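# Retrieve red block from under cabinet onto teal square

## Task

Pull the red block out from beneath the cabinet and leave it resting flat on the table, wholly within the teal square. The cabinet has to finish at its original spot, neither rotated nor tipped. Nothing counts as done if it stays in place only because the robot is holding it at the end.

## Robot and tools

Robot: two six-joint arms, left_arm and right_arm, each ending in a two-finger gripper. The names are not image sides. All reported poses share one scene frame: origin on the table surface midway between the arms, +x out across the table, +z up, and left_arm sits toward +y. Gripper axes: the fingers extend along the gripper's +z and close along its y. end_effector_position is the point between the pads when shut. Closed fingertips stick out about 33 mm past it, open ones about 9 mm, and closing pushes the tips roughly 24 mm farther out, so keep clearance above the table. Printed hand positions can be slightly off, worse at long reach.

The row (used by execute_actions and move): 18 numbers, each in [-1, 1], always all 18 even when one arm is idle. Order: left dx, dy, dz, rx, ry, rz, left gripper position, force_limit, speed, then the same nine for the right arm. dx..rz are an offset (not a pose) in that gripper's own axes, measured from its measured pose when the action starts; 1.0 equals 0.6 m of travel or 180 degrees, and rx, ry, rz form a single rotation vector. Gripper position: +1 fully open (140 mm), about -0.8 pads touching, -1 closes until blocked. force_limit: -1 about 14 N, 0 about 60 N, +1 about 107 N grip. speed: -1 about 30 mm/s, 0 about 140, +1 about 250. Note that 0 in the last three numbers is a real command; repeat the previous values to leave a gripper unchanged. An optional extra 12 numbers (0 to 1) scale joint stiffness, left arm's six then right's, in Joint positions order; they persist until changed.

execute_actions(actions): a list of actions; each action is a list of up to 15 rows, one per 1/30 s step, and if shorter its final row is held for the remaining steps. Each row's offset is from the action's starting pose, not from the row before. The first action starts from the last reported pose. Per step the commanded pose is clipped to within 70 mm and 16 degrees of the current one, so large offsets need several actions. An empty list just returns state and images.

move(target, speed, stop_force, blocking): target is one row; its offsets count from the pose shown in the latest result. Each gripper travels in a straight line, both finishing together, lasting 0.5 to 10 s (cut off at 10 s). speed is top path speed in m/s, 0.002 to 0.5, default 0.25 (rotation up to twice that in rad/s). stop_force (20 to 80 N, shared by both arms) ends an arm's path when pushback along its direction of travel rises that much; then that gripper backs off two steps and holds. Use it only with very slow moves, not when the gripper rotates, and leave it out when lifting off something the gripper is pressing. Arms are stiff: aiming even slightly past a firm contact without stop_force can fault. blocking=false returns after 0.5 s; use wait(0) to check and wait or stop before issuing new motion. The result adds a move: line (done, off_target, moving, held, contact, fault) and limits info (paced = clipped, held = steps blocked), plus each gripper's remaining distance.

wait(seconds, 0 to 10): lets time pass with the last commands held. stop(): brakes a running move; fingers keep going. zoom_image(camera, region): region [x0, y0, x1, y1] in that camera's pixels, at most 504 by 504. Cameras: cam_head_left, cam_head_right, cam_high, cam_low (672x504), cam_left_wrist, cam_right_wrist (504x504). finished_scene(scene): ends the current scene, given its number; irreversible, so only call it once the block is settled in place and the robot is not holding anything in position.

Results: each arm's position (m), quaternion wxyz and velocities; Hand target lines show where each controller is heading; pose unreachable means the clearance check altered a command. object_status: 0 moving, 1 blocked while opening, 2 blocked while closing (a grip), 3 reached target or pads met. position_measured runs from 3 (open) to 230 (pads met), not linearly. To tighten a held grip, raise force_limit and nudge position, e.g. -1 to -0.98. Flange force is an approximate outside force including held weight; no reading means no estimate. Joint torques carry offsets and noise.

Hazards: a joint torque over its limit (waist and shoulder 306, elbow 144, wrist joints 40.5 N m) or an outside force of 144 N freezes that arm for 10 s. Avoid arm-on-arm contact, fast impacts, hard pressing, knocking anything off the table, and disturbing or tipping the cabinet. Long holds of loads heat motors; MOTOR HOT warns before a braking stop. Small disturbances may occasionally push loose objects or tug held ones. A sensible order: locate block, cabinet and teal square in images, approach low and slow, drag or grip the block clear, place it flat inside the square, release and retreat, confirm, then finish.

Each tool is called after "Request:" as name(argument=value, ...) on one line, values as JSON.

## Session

Request:
execute_actions(actions=[])

Scene clock: 0.00 s.
left_arm: end_effector_position=(+0.5051, +0.1411, +0.2710) position_measured=3 object_status=3 end_effector_quat_wxyz=(+0.666, +0.743, -0.042, -0.042) end_effector_velocity=(+0.000, +0.000, -0.000) end_effector_angular_velocity=(-0.000, +0.000, +0.000) | right_arm: end_effector_position=(+0.3130, +0.1375, +0.1352) position_measured=3 object_status=3 end_effector_quat_wxyz=(+0.139, +0.771, +0.017, +0.621) end_effector_velocity=(-0.000, -0.000, -0.000) end_effector_angular_velocity=(-0.001, +0.000, +0.000)
Joint positions: left_arm=[-0.266  0.283  2.196 -1.461  1.519  2.473] | right_arm=[ 1.23   0.649  1.853 -1.418  1.447  3.826]
Joint velocities: left_arm=[ 0.  0.  0. -0. -0.  0.] | right_arm=[ 0.  0.  0. -0.  0. -0.]
Joint torques (N m, as the joint torque sensors report them, + toward a larger angle): no reading
Flange force (N, the push that the arm receives, along the gripper's own x y z axes): no reading
Hand target (left_arm): +0.505, +0.141, +0.271; +0.666, +0.743, -0.042, -0.042
Hand target (right_arm): +0.313, +0.138, +0.135; +0.139, +0.771, +0.017, +0.621
Joint stiffness scale: left_arm=[1. 1. 1. 1. 1. 1.] | right_arm=[1. 1. 1. 1. 1. 1.]

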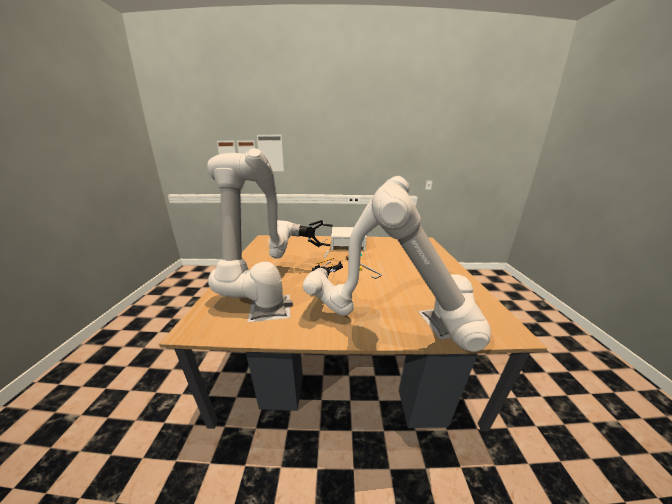

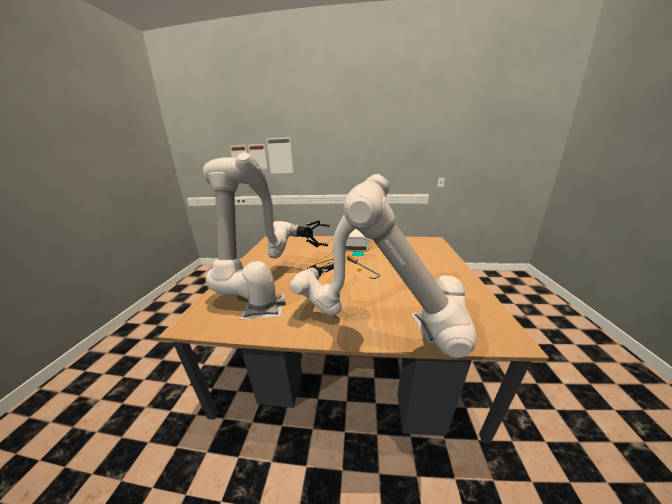

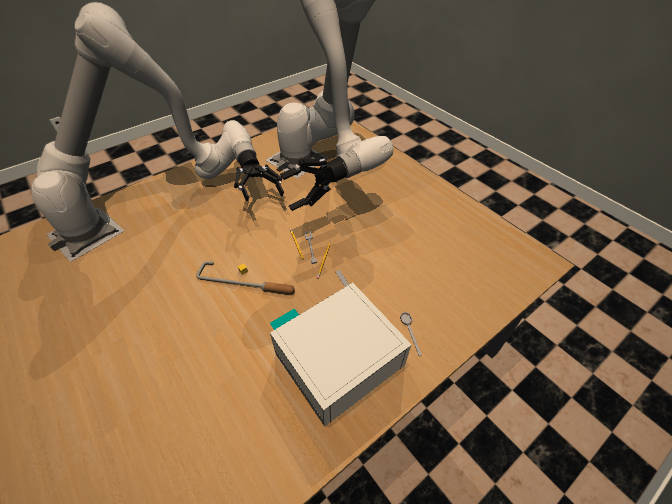

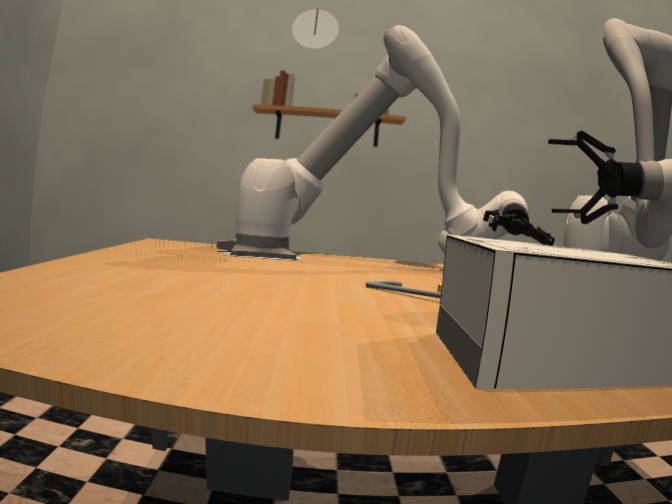

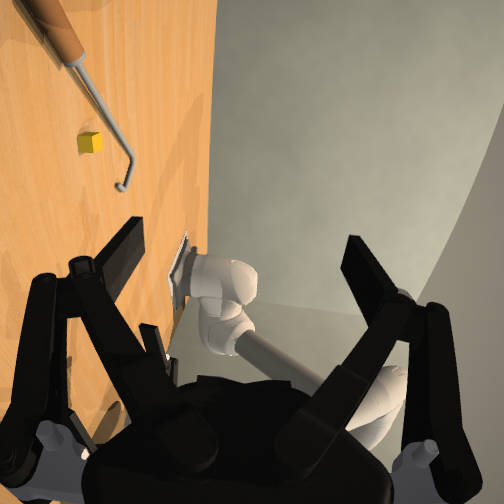

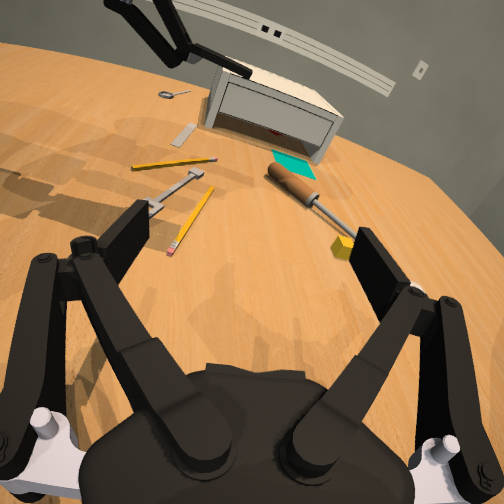

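Request:
zoom_image(camera="cam_right_wrist", region=[190, 60, 370, 220])

Request:
zoom_image(camera="cam_high", region=[180, 220, 430, 430])

Region (190, 60, 370, 220) of cam_right_wrist's 504x504 image, scaled by 2.800, with more detail than that image has.

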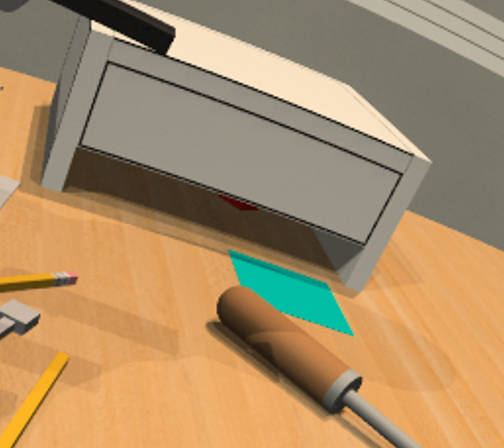

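Region (180, 220, 430, 430) of cam_high's 672x504 image, scaled by 2.016, with more detail than that image has; it fills the top 423 rows of this view, and the rest is white.

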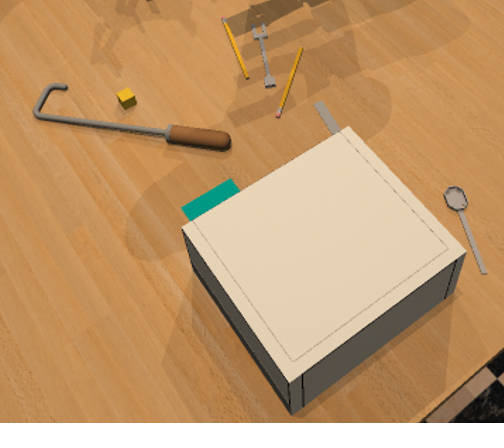

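Request:
move(target=[0.281,-0.173,0.254,0.246,-0.501,0.56,0.1,0,0, -0.1,0.373,-0.081,0.104,0.102,-0.932,1,0,0], speed=0.4)

Scene clock: 43.03 s.
left_arm: end_effector_position=(+0.6547, -0.0202, +0.1510) position_measured=117 object_status=3 end_effector_quat_wxyz=(-0.002, -0.384, +0.923, -0.001) end_effector_velocity=(+0.001, +0.000, -0.000) end_effector_angular_velocity=(+0.001, -0.004, -0.005) | right_arm: end_effector_position=(+0.2212, -0.0794, +0.1419) position_measured=3 object_status=3 end_effector_quat_wxyz=(+0.540, +0.003, +0.841, +0.000) end_effector_velocity=(-0.000, -0.001, -0.001) end_effector_angular_velocity=(-0.009, +0.002, +0.002)
Joint positions: left_arm=[-0.903  0.472  1.505 -0.005  1.164  3.223] | right_arm=[ 1.304  0.217  2.378 -1.396  1.171  0.978]
Joint velocities: left_arm=[-0.    -0.     0.001  0.004 -0.003  0.003] | right_arm=[-0.    -0.     0.     0.003 -0.    -0.011]
Joint torques (N m, as the joint torque sensors report them, + toward a larger angle): left_arm=[ -0.1  -95.83 -43.16   4.54   0.13   0.78] | right_arm=[ -3.53 -40.47 -16.92  -0.82   1.77  -0.04]
Flange force (N, the push that the arm receives, along the gripper's own x y z axes): left_arm=[0.4 -4.4 11.6] | right_arm=[3.1 2.9 -7.9]
Hand target (left_arm): +0.654, -0.019, +0.150; +0.000, -0.381, +0.924, -0.000
Hand target (right_arm): +0.219, -0.080, +0.140; +0.537, +0.001, +0.843, -0.000
Off the commanded pose (left_arm): 0.002 m, 0 deg.
Off the commanded pose (right_arm): 0.003 m, 1 deg.
Joint stiffness scale: left_arm=[1. 1. 1. 1. 1. 1.] | right_arm=[1. 1. 1. 1. 1. 1.]
move: done

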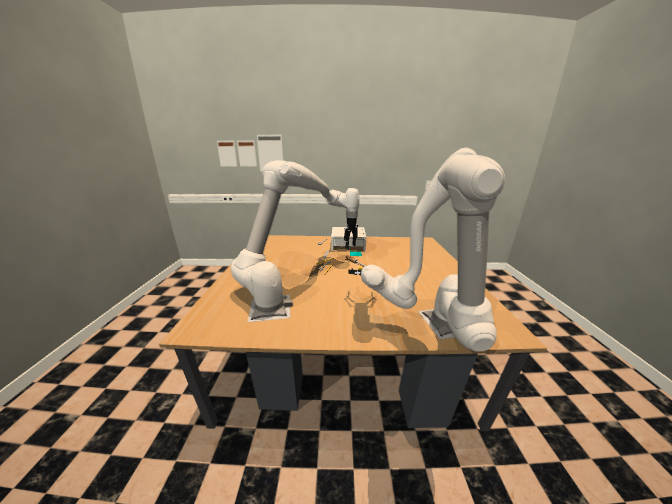

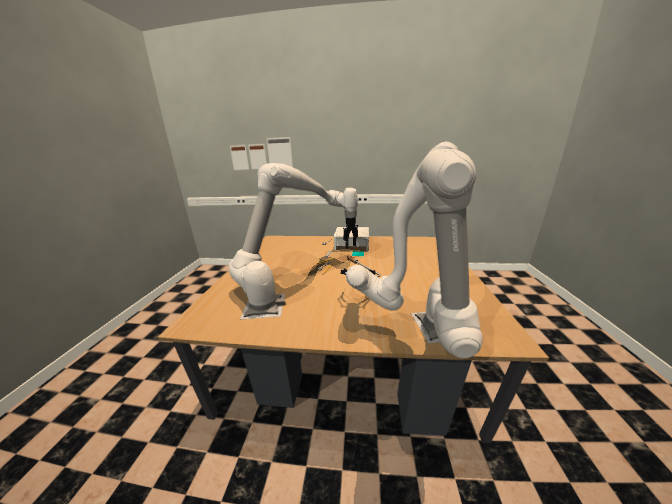

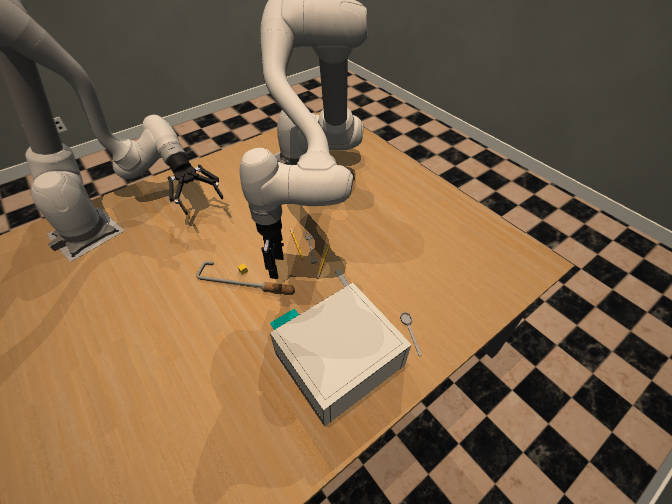

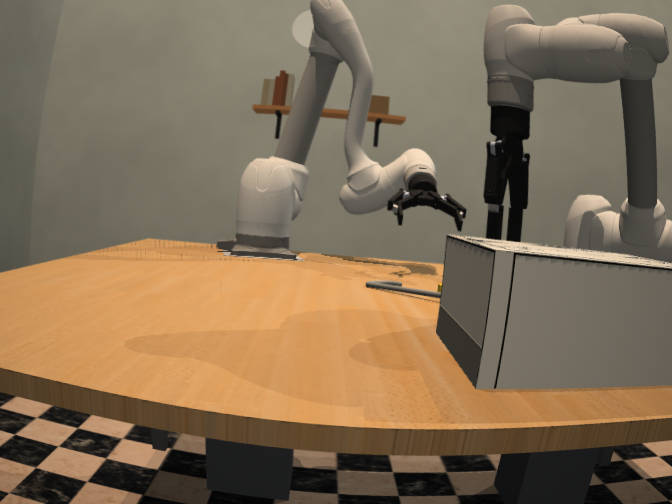

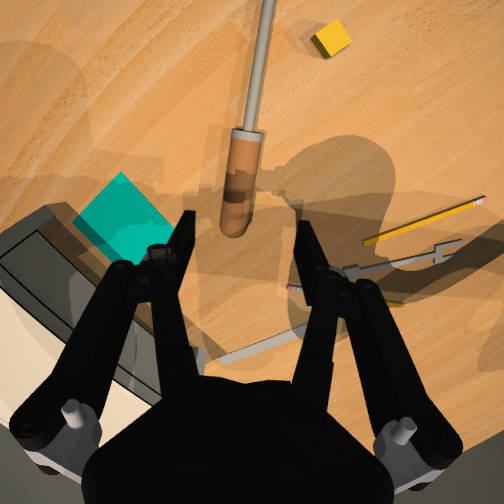

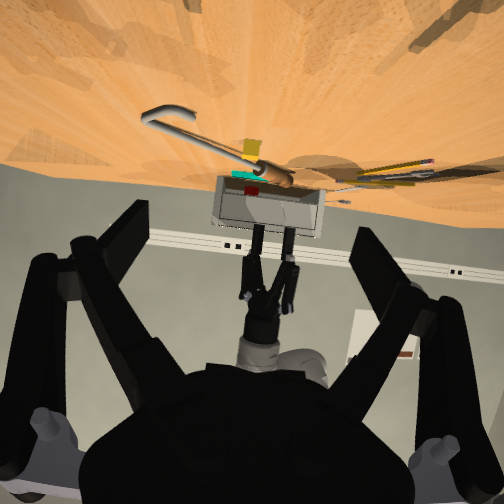

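Request:
move(target=[0,-0.01,0.188,0,0,0.017,0.1,0,0, 0.06,0,0.028,0,0,0,1,0,0], speed=0.1)

Request:
zoom_image(camera="cam_right_wrist", region=[200, 150, 340, 250])

Scene clock: 49.30 s.
left_arm: end_effector_position=(+0.6605, -0.0248, +0.0411) position_measured=117 object_status=3 end_effector_quat_wxyz=(-0.001, -0.361, +0.932, -0.002) end_effector_velocity=(+0.001, -0.001, +0.000) end_effector_angular_velocity=(-0.002, -0.002, +0.001) | right_arm: end_effector_position=(+0.2219, -0.0792, +0.1052) position_measured=3 object_status=3 end_effector_quat_wxyz=(+0.542, +0.004, +0.840, -0.001) end_effector_velocity=(-0.000, +0.000, -0.000) end_effector_angular_velocity=(+0.001, -0.000, +0.000)
Joint positions: left_arm=[-0.903  0.565  1.578 -0.005  0.997  3.273] | right_arm=[ 1.304  0.298  2.393 -1.436  1.162  1.08 ]
Joint velocities: left_arm=[ 0.    -0.    -0.001 -0.    -0.002 -0.001] | right_arm=[ 0.     0.     0.    -0.001 -0.     0.001]
Joint torques (N m, as the joint torque sensors report them, + toward a larger angle): left_arm=[  2.08 -95.06 -38.26   4.02   0.69   0.63] | right_arm=[ -4.28 -45.38 -13.52  -0.91   1.91  -0.1 ]
Flange force (N, the push that the arm receives, along the gripper's own x y z axes): left_arm=[3.6 1.4 7.0] | right_arm=[5.1 2.9 -9.3]
Hand target (left_arm): +0.659, -0.025, +0.038; -0.002, -0.360, +0.933, -0.001
Hand target (right_arm): +0.221, -0.079, +0.102; +0.540, +0.003, +0.841, +0.000
Off the commanded pose (left_arm): 0.003 m, 0 deg.
Off the commanded pose (right_arm): 0.003 m, 0 deg.
Joint stiffness scale: left_arm=[1. 1. 1. 1. 1. 1.] | right_arm=[1. 1. 1. 1. 1. 1.]
move: done

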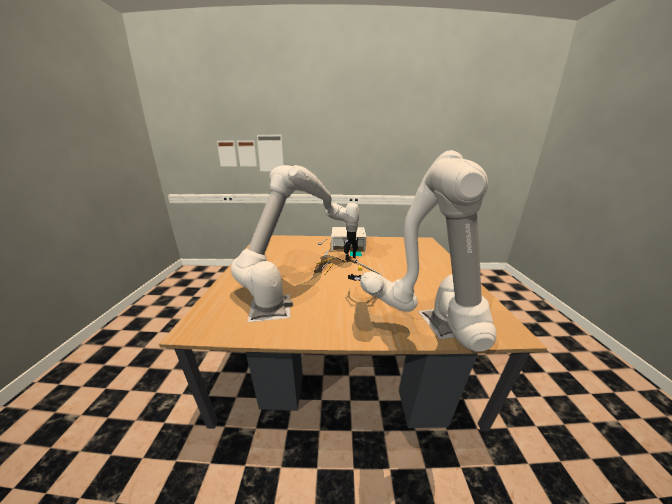

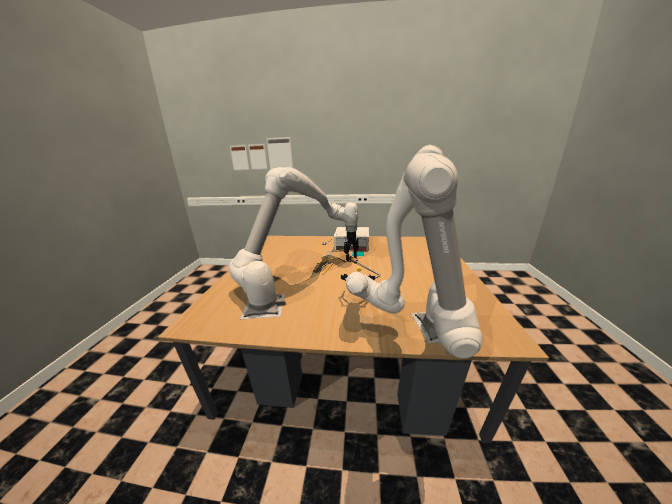

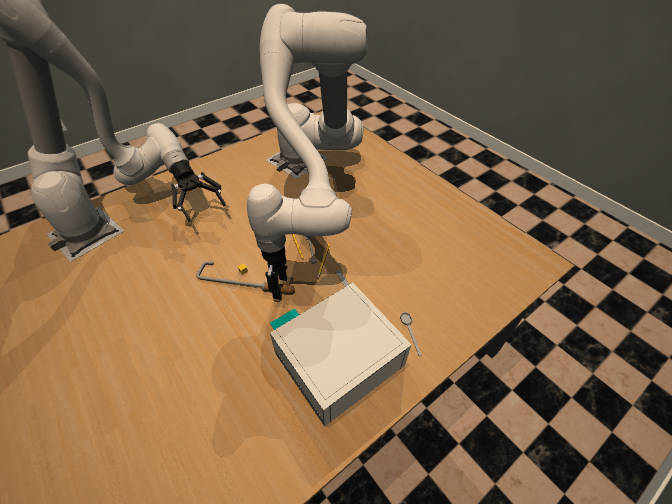

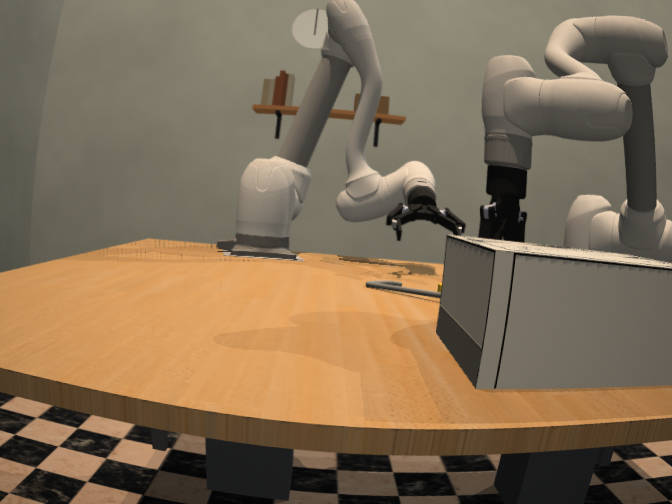

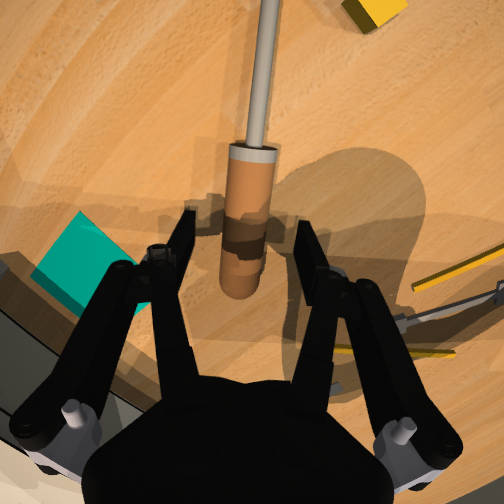

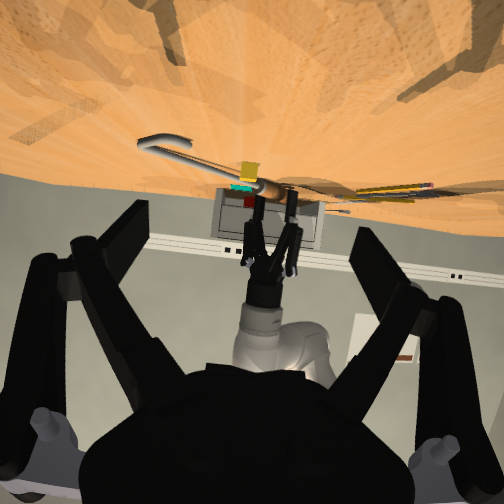

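Region (200, 150, 340, 250) of cam_right_wrist's 504x504 image, scaled by 3.600, with more detail than that image has; it fills the top 360 rows of this view, and the rest is white.

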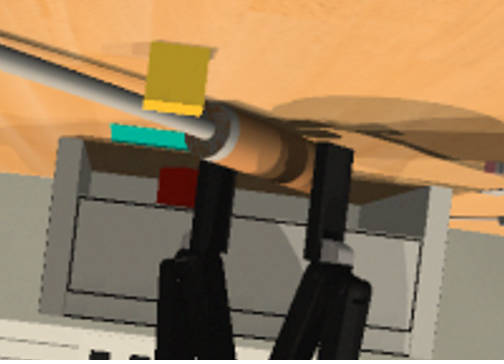

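Request:
move(target=[0,0,0.011,0,0,0,0.1,0,0, 0,0,0,0,0,0,1,0,0], speed=0.03)

Request:
move(target=[0,0,0,0,0,0,-1,0.6,0, 0,0,0,0,0,0,1,0,0], speed=0.03)

Scene clock: 53.67 s.
left_arm: end_effector_position=(+0.6617, -0.0258, +0.0376) position_measured=117 object_status=3 end_effector_quat_wxyz=(-0.001, -0.361, +0.932, -0.003) end_effector_velocity=(-0.000, +0.000, -0.001) end_effector_angular_velocity=(-0.001, +0.001, +0.003) | right_arm: end_effector_position=(+0.2219, -0.0792, +0.1052) position_measured=3 object_status=3 end_effector_quat_wxyz=(+0.542, +0.004, +0.840, -0.001) end_effector_velocity=(-0.000, -0.000, -0.000) end_effector_angular_velocity=(-0.001, -0.000, +0.001)
Joint positions: left_arm=[-0.903  0.569  1.578 -0.005  0.99   3.273] | right_arm=[ 1.304  0.298  2.393 -1.437  1.162  1.081]
Joint velocities: left_arm=[ 0.001  0.001  0.001 -0.002 -0.001 -0.002] | right_arm=[ 0.    -0.     0.001 -0.     0.    -0.001]
Joint torques (N m, as the joint torque sensors report them, + toward a larger angle): left_arm=[  1.02 -96.89 -39.81   4.17   0.19   0.44] | right_arm=[ -5.23 -43.97 -13.63  -0.59   2.1   -0.03]
Flange force (N, the push that the arm receives, along the gripper's own x y z axes): left_arm=[2.3 3.1 8.8] | right_arm=[3.3 1.2 -11.6]
Hand target (left_arm): +0.660, -0.025, +0.035; -0.001, -0.361, +0.932, -0.002
Hand target (right_arm): +0.222, -0.079, +0.105; +0.542, +0.004, +0.840, -0.001
Off the commanded pose (left_arm): 0.004 m, 0 deg.
Off the commanded pose (right_arm): 0.000 m, 0 deg.
Joint stiffness scale: left_arm=[1. 1. 1. 1. 1. 1.] | right_arm=[1. 1. 1. 1. 1. 1.]
move: off_target (left_arm)

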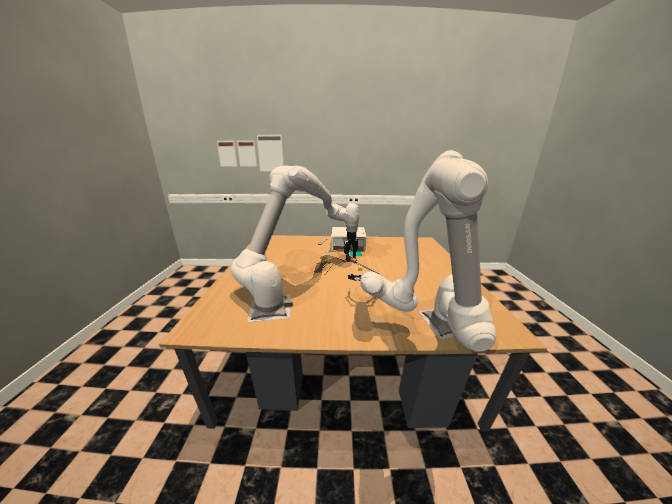

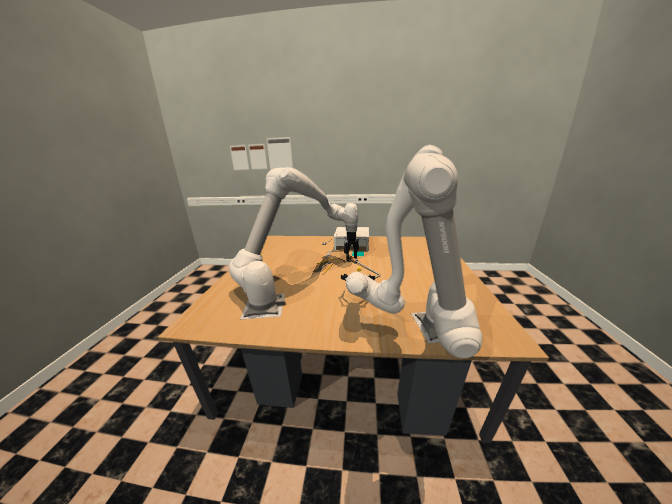

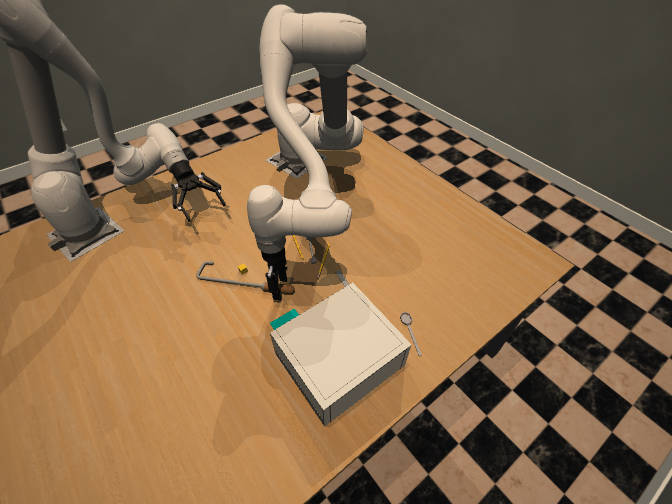

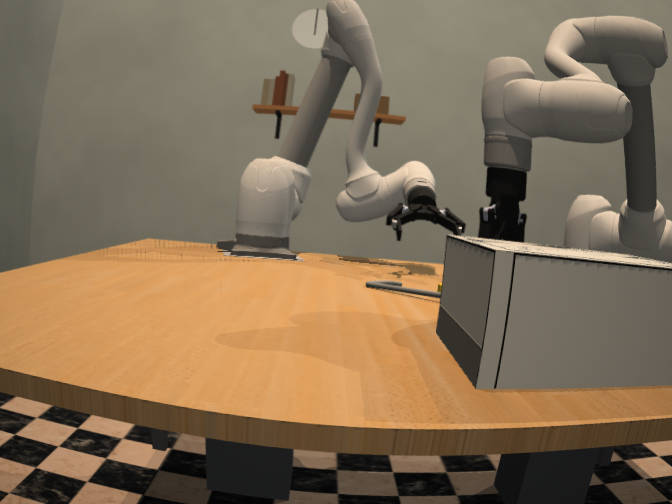

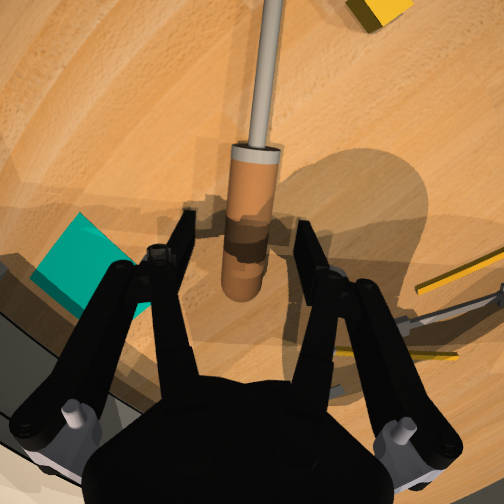

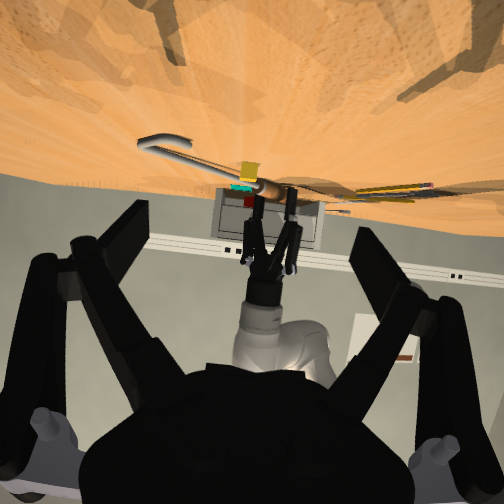

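Scene clock: 54.23 s.
left_arm: end_effector_position=(+0.6617, -0.0258, +0.0376) position_measured=190 object_status=2 end_effector_quat_wxyz=(-0.001, -0.361, +0.932, -0.003) end_effector_velocity=(-0.000, +0.000, -0.000) end_effector_angular_velocity=(+0.000, +0.001, -0.000) | right_arm: end_effector_position=(+0.2219, -0.0792, +0.1052) position_measured=3 object_status=3 end_effector_quat_wxyz=(+0.542, +0.004, +0.840, -0.001) end_effector_velocity=(+0.000, -0.000, +0.000) end_effector_angular_velocity=(-0.000, -0.000, -0.000)
Joint positions: left_arm=[-0.903  0.569  1.578 -0.005  0.99   3.273] | right_arm=[ 1.304  0.298  2.393 -1.437  1.162  1.081]
Joint velocities: left_arm=[ 0.     0.     0.001 -0.001  0.     0.001] | right_arm=[-0. -0.  0. -0.  0. -0.]
Joint torques (N m, as the joint torque sensors report them, + toward a larger angle): left_arm=[  2.97 -93.09 -32.39   4.4    1.15  -0.12] | right_arm=[ -3.47 -45.11 -13.1   -0.64   1.98  -0.02]
Flange force (N, the push that the arm receives, along the gripper's own x y z axes): left_arm=[2.2 -8.3 2.2] | right_arm=[3.6 3.2 -7.1]
Hand target (left_arm): +0.662, -0.026, +0.038; -0.001, -0.361, +0.932, -0.003
Hand target (right_arm): +0.222, -0.079, +0.105; +0.542, +0.004, +0.840, -0.001
Off the commanded pose (left_arm): 0.000 m, 0 deg.
Off the commanded pose (right_arm): 0.000 m, 0 deg.
Joint stiffness scale: left_arm=[1. 1. 1. 1. 1. 1.] | right_arm=[1. 1. 1. 1. 1. 1.]
move: done

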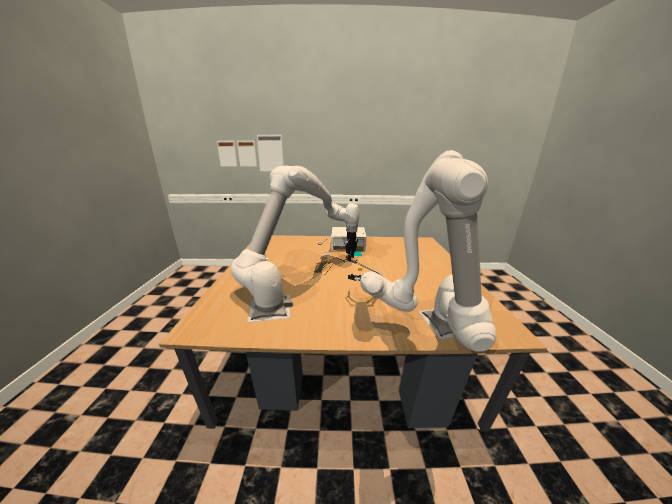

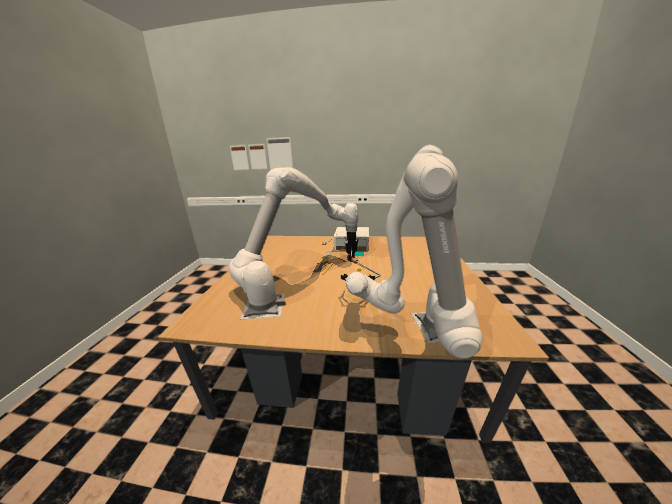

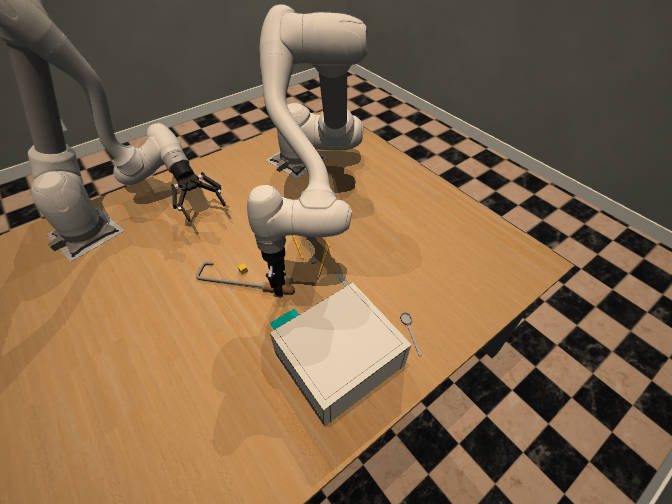

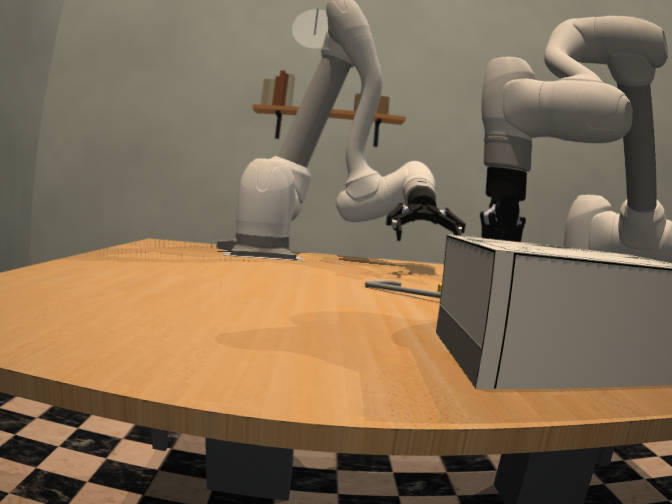

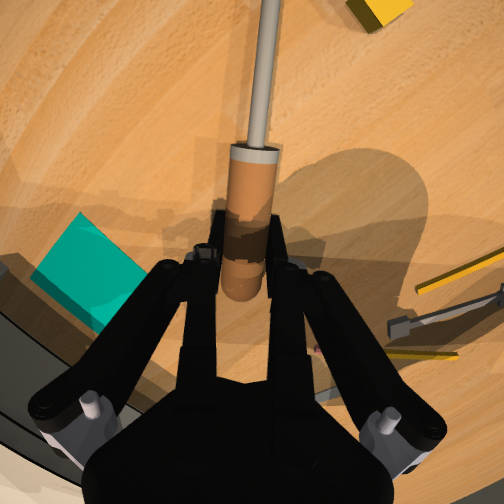

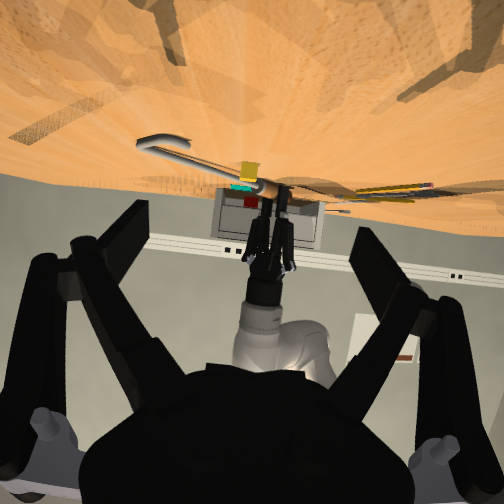

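Request:
move(target=[0.115,0.299,-0.024,0,0,-0.7645,-1,0.6,0, 0,0,0,0,0,0,1,0,0], speed=0.35)

Request:
zoom_image(camera="cam_right_wrist", region=[200, 150, 340, 250])

Scene clock: 69.17 s.
left_arm: end_effector_position=(+0.4915, +0.0597, +0.0526) position_measured=190 object_status=2 end_effector_quat_wxyz=(+0.003, +1.000, -0.001, -0.000) end_effector_velocity=(-0.001, -0.001, +0.000) end_effector_angular_velocity=(-0.001, +0.001, +0.011) | right_arm: end_effector_position=(+0.2219, -0.0792, +0.1052) position_measured=3 object_status=3 end_effector_quat_wxyz=(+0.542, +0.004, +0.840, -0.001) end_effector_velocity=(+0.000, +0.000, +0.000) end_effector_angular_velocity=(+0.001, +0.000, -0.000)
Joint positions: left_arm=[-0.975  0.308  1.958 -0.006  0.871  0.802] | right_arm=[ 1.304  0.298  2.393 -1.437  1.162  1.081]
Joint velocities: left_arm=[-0.001 -0.001  0.001 -0.002 -0.    -0.01 ] | right_arm=[-0. -0. -0.  0. -0.  0.]
Joint torques (N m, as the joint torque sensors report them, + toward a larger angle): left_arm=[ -1.45 -76.34 -37.85   3.85  -0.57   0.51] | right_arm=[ -3.63 -43.74 -13.5   -0.67   2.13  -0.01]
Flange force (N, the push that the arm receives, along the gripper's own x y z axes): left_arm=[6.0 3.1 18.0] | right_arm=[1.1 1.1 -8.6]
Hand target (left_arm): +0.490, +0.060, +0.052; +0.003, +1.000, -0.000, +0.000
Hand target (right_arm): +0.222, -0.079, +0.105; +0.542, +0.004, +0.840, -0.001
Off the commanded pose (left_arm): 0.002 m, 0 deg.
Off the commanded pose (right_arm): 0.000 m, 0 deg.
Joint stiffness scale: left_arm=[1. 1. 1. 1. 1. 1.] | right_arm=[1. 1. 1. 1. 1. 1.]
move: done

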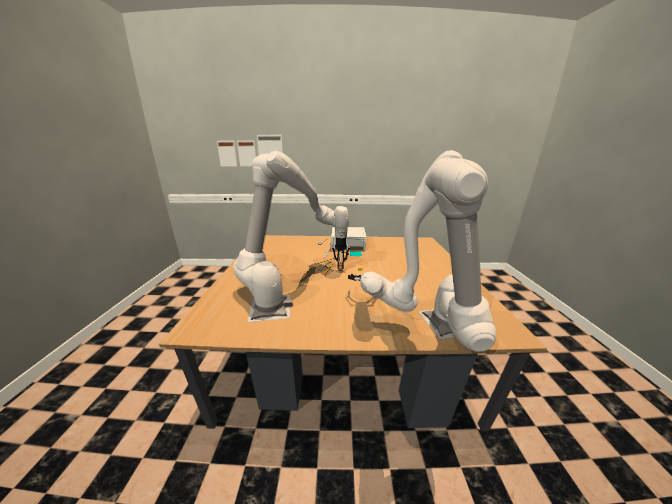

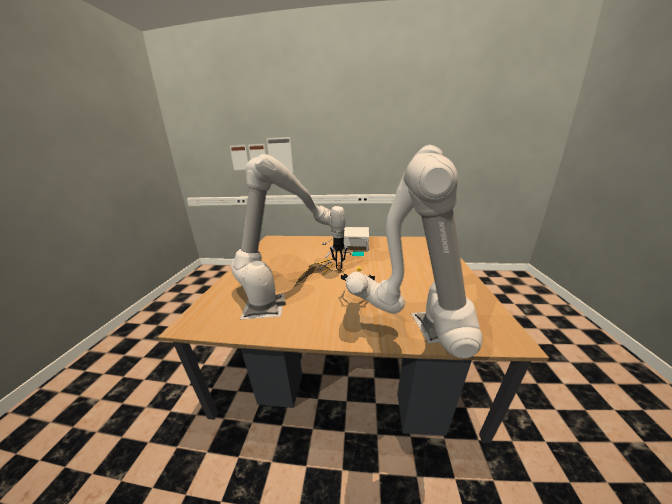

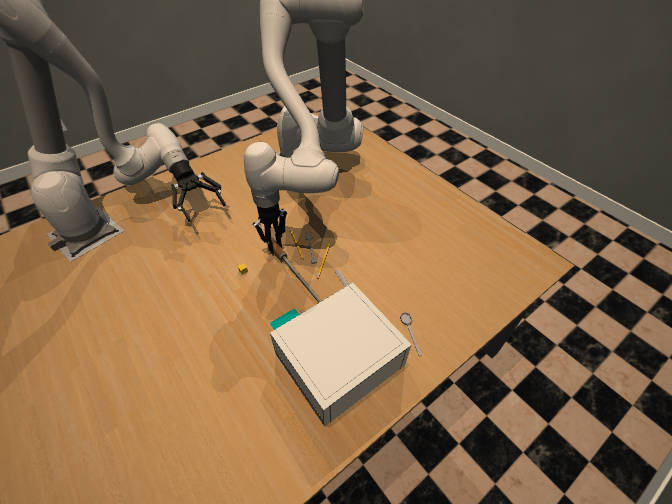

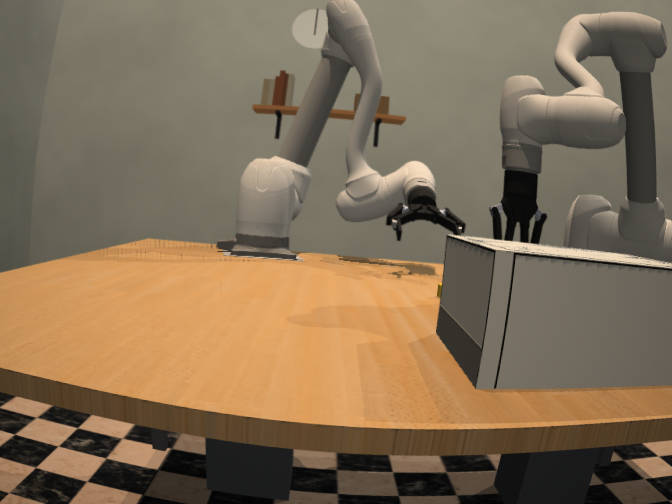

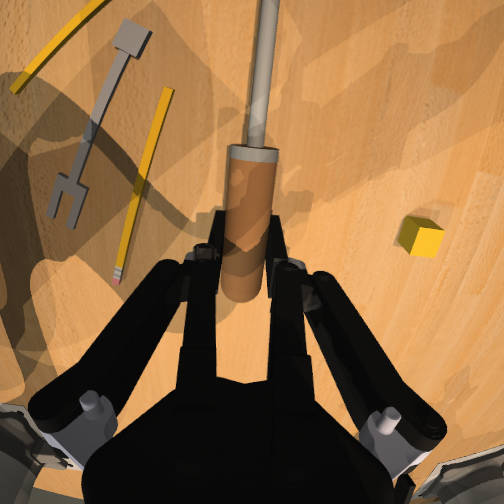

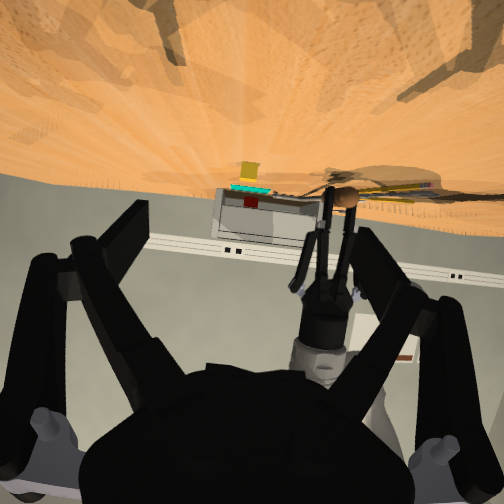

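Region (200, 150, 340, 250) of cam_right_wrist's 504x504 image, scaled by 3.600, with more detail than that image has; it fills the top 360 rows of this view, and the rest is white.

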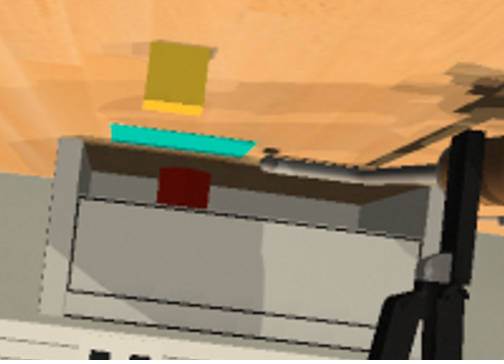

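Request:
move(target=[0.475,0,0.006,0,0,0,-1,0.6,0, 0,0,0,0,0,0,1,0,0], speed=0.12)

Request:
zoom_image(camera="cam_right_wrist", region=[210, 175, 310, 225])

Scene clock: 76.77 s.
left_arm: end_effector_position=(+0.7749, +0.0589, +0.0479) position_measured=190 object_status=2 end_effector_quat_wxyz=(+0.003, +1.000, -0.000, +0.000) end_effector_velocity=(-0.000, +0.000, -0.000) end_effector_angular_velocity=(+0.001, +0.002, +0.000) | right_arm: end_effector_position=(+0.2219, -0.0792, +0.1052) position_measured=3 object_status=3 end_effector_quat_wxyz=(+0.542, +0.004, +0.840, -0.001) end_effector_velocity=(-0.000, -0.000, -0.000) end_effector_angular_velocity=(-0.001, +0.000, +0.000)
Joint positions: left_arm=[-0.739  0.628  1.455 -0.006  1.055  1.035] | right_arm=[ 1.304  0.298  2.393 -1.437  1.162  1.081]
Joint velocities: left_arm=[ 0.     0.001 -0.001  0.     0.002  0.   ] | right_arm=[-0.     0.     0.     0.     0.    -0.001]
Joint torques (N m, as the joint torque sensors report them, + toward a larger angle): left_arm=[   1.35 -104.58  -44.44    4.51   -0.76    0.6 ] | right_arm=[ -3.53 -44.01 -13.35  -0.74   1.97  -0.09]
Flange force (N, the push that the arm receives, along the gripper's own x y z axes): left_arm=[-9.1 -2.5 10.1] | right_arm=[1.7 1.7 -8.4]
Hand target (left_arm): +0.777, +0.059, +0.049; +0.003, +1.000, -0.001, +0.000
Hand target (right_arm): +0.222, -0.079, +0.105; +0.542, +0.004, +0.840, -0.001
Off the commanded pose (left_arm): 0.002 m, 0 deg.
Off the commanded pose (right_arm): 0.000 m, 0 deg.
Joint stiffness scale: left_arm=[1. 1. 1. 1. 1. 1.] | right_arm=[1. 1. 1. 1. 1. 1.]
move: done

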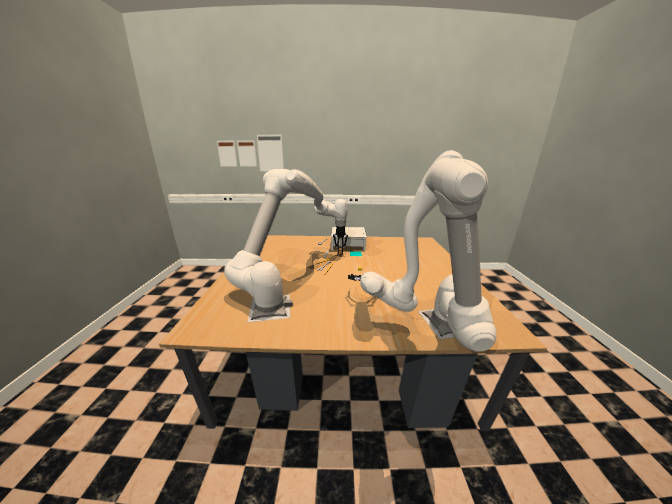

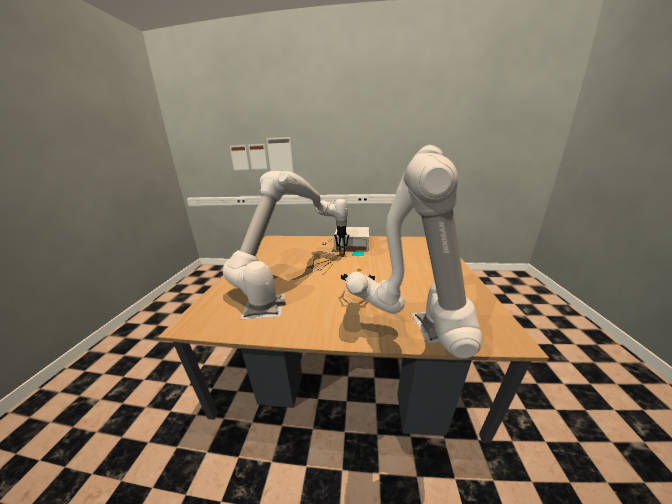

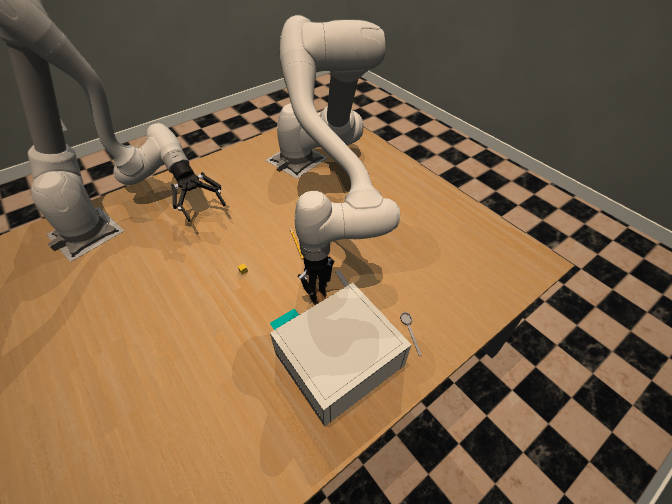

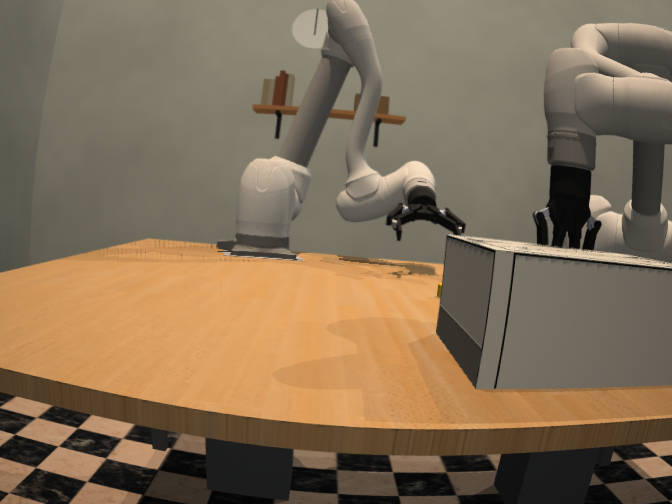

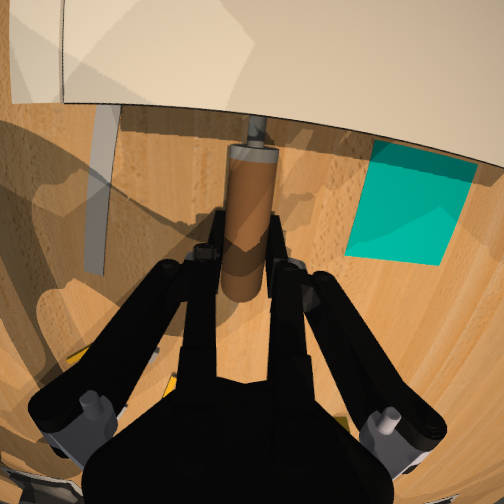

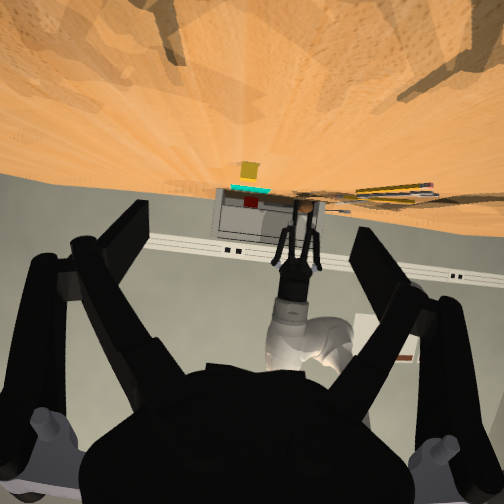

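Region (210, 175, 310, 225) of cam_right_wrist's 504x504 image, scaled by 5.040, with more detail than that image has.

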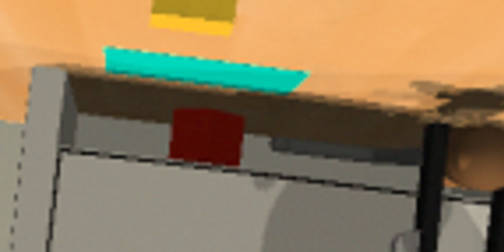

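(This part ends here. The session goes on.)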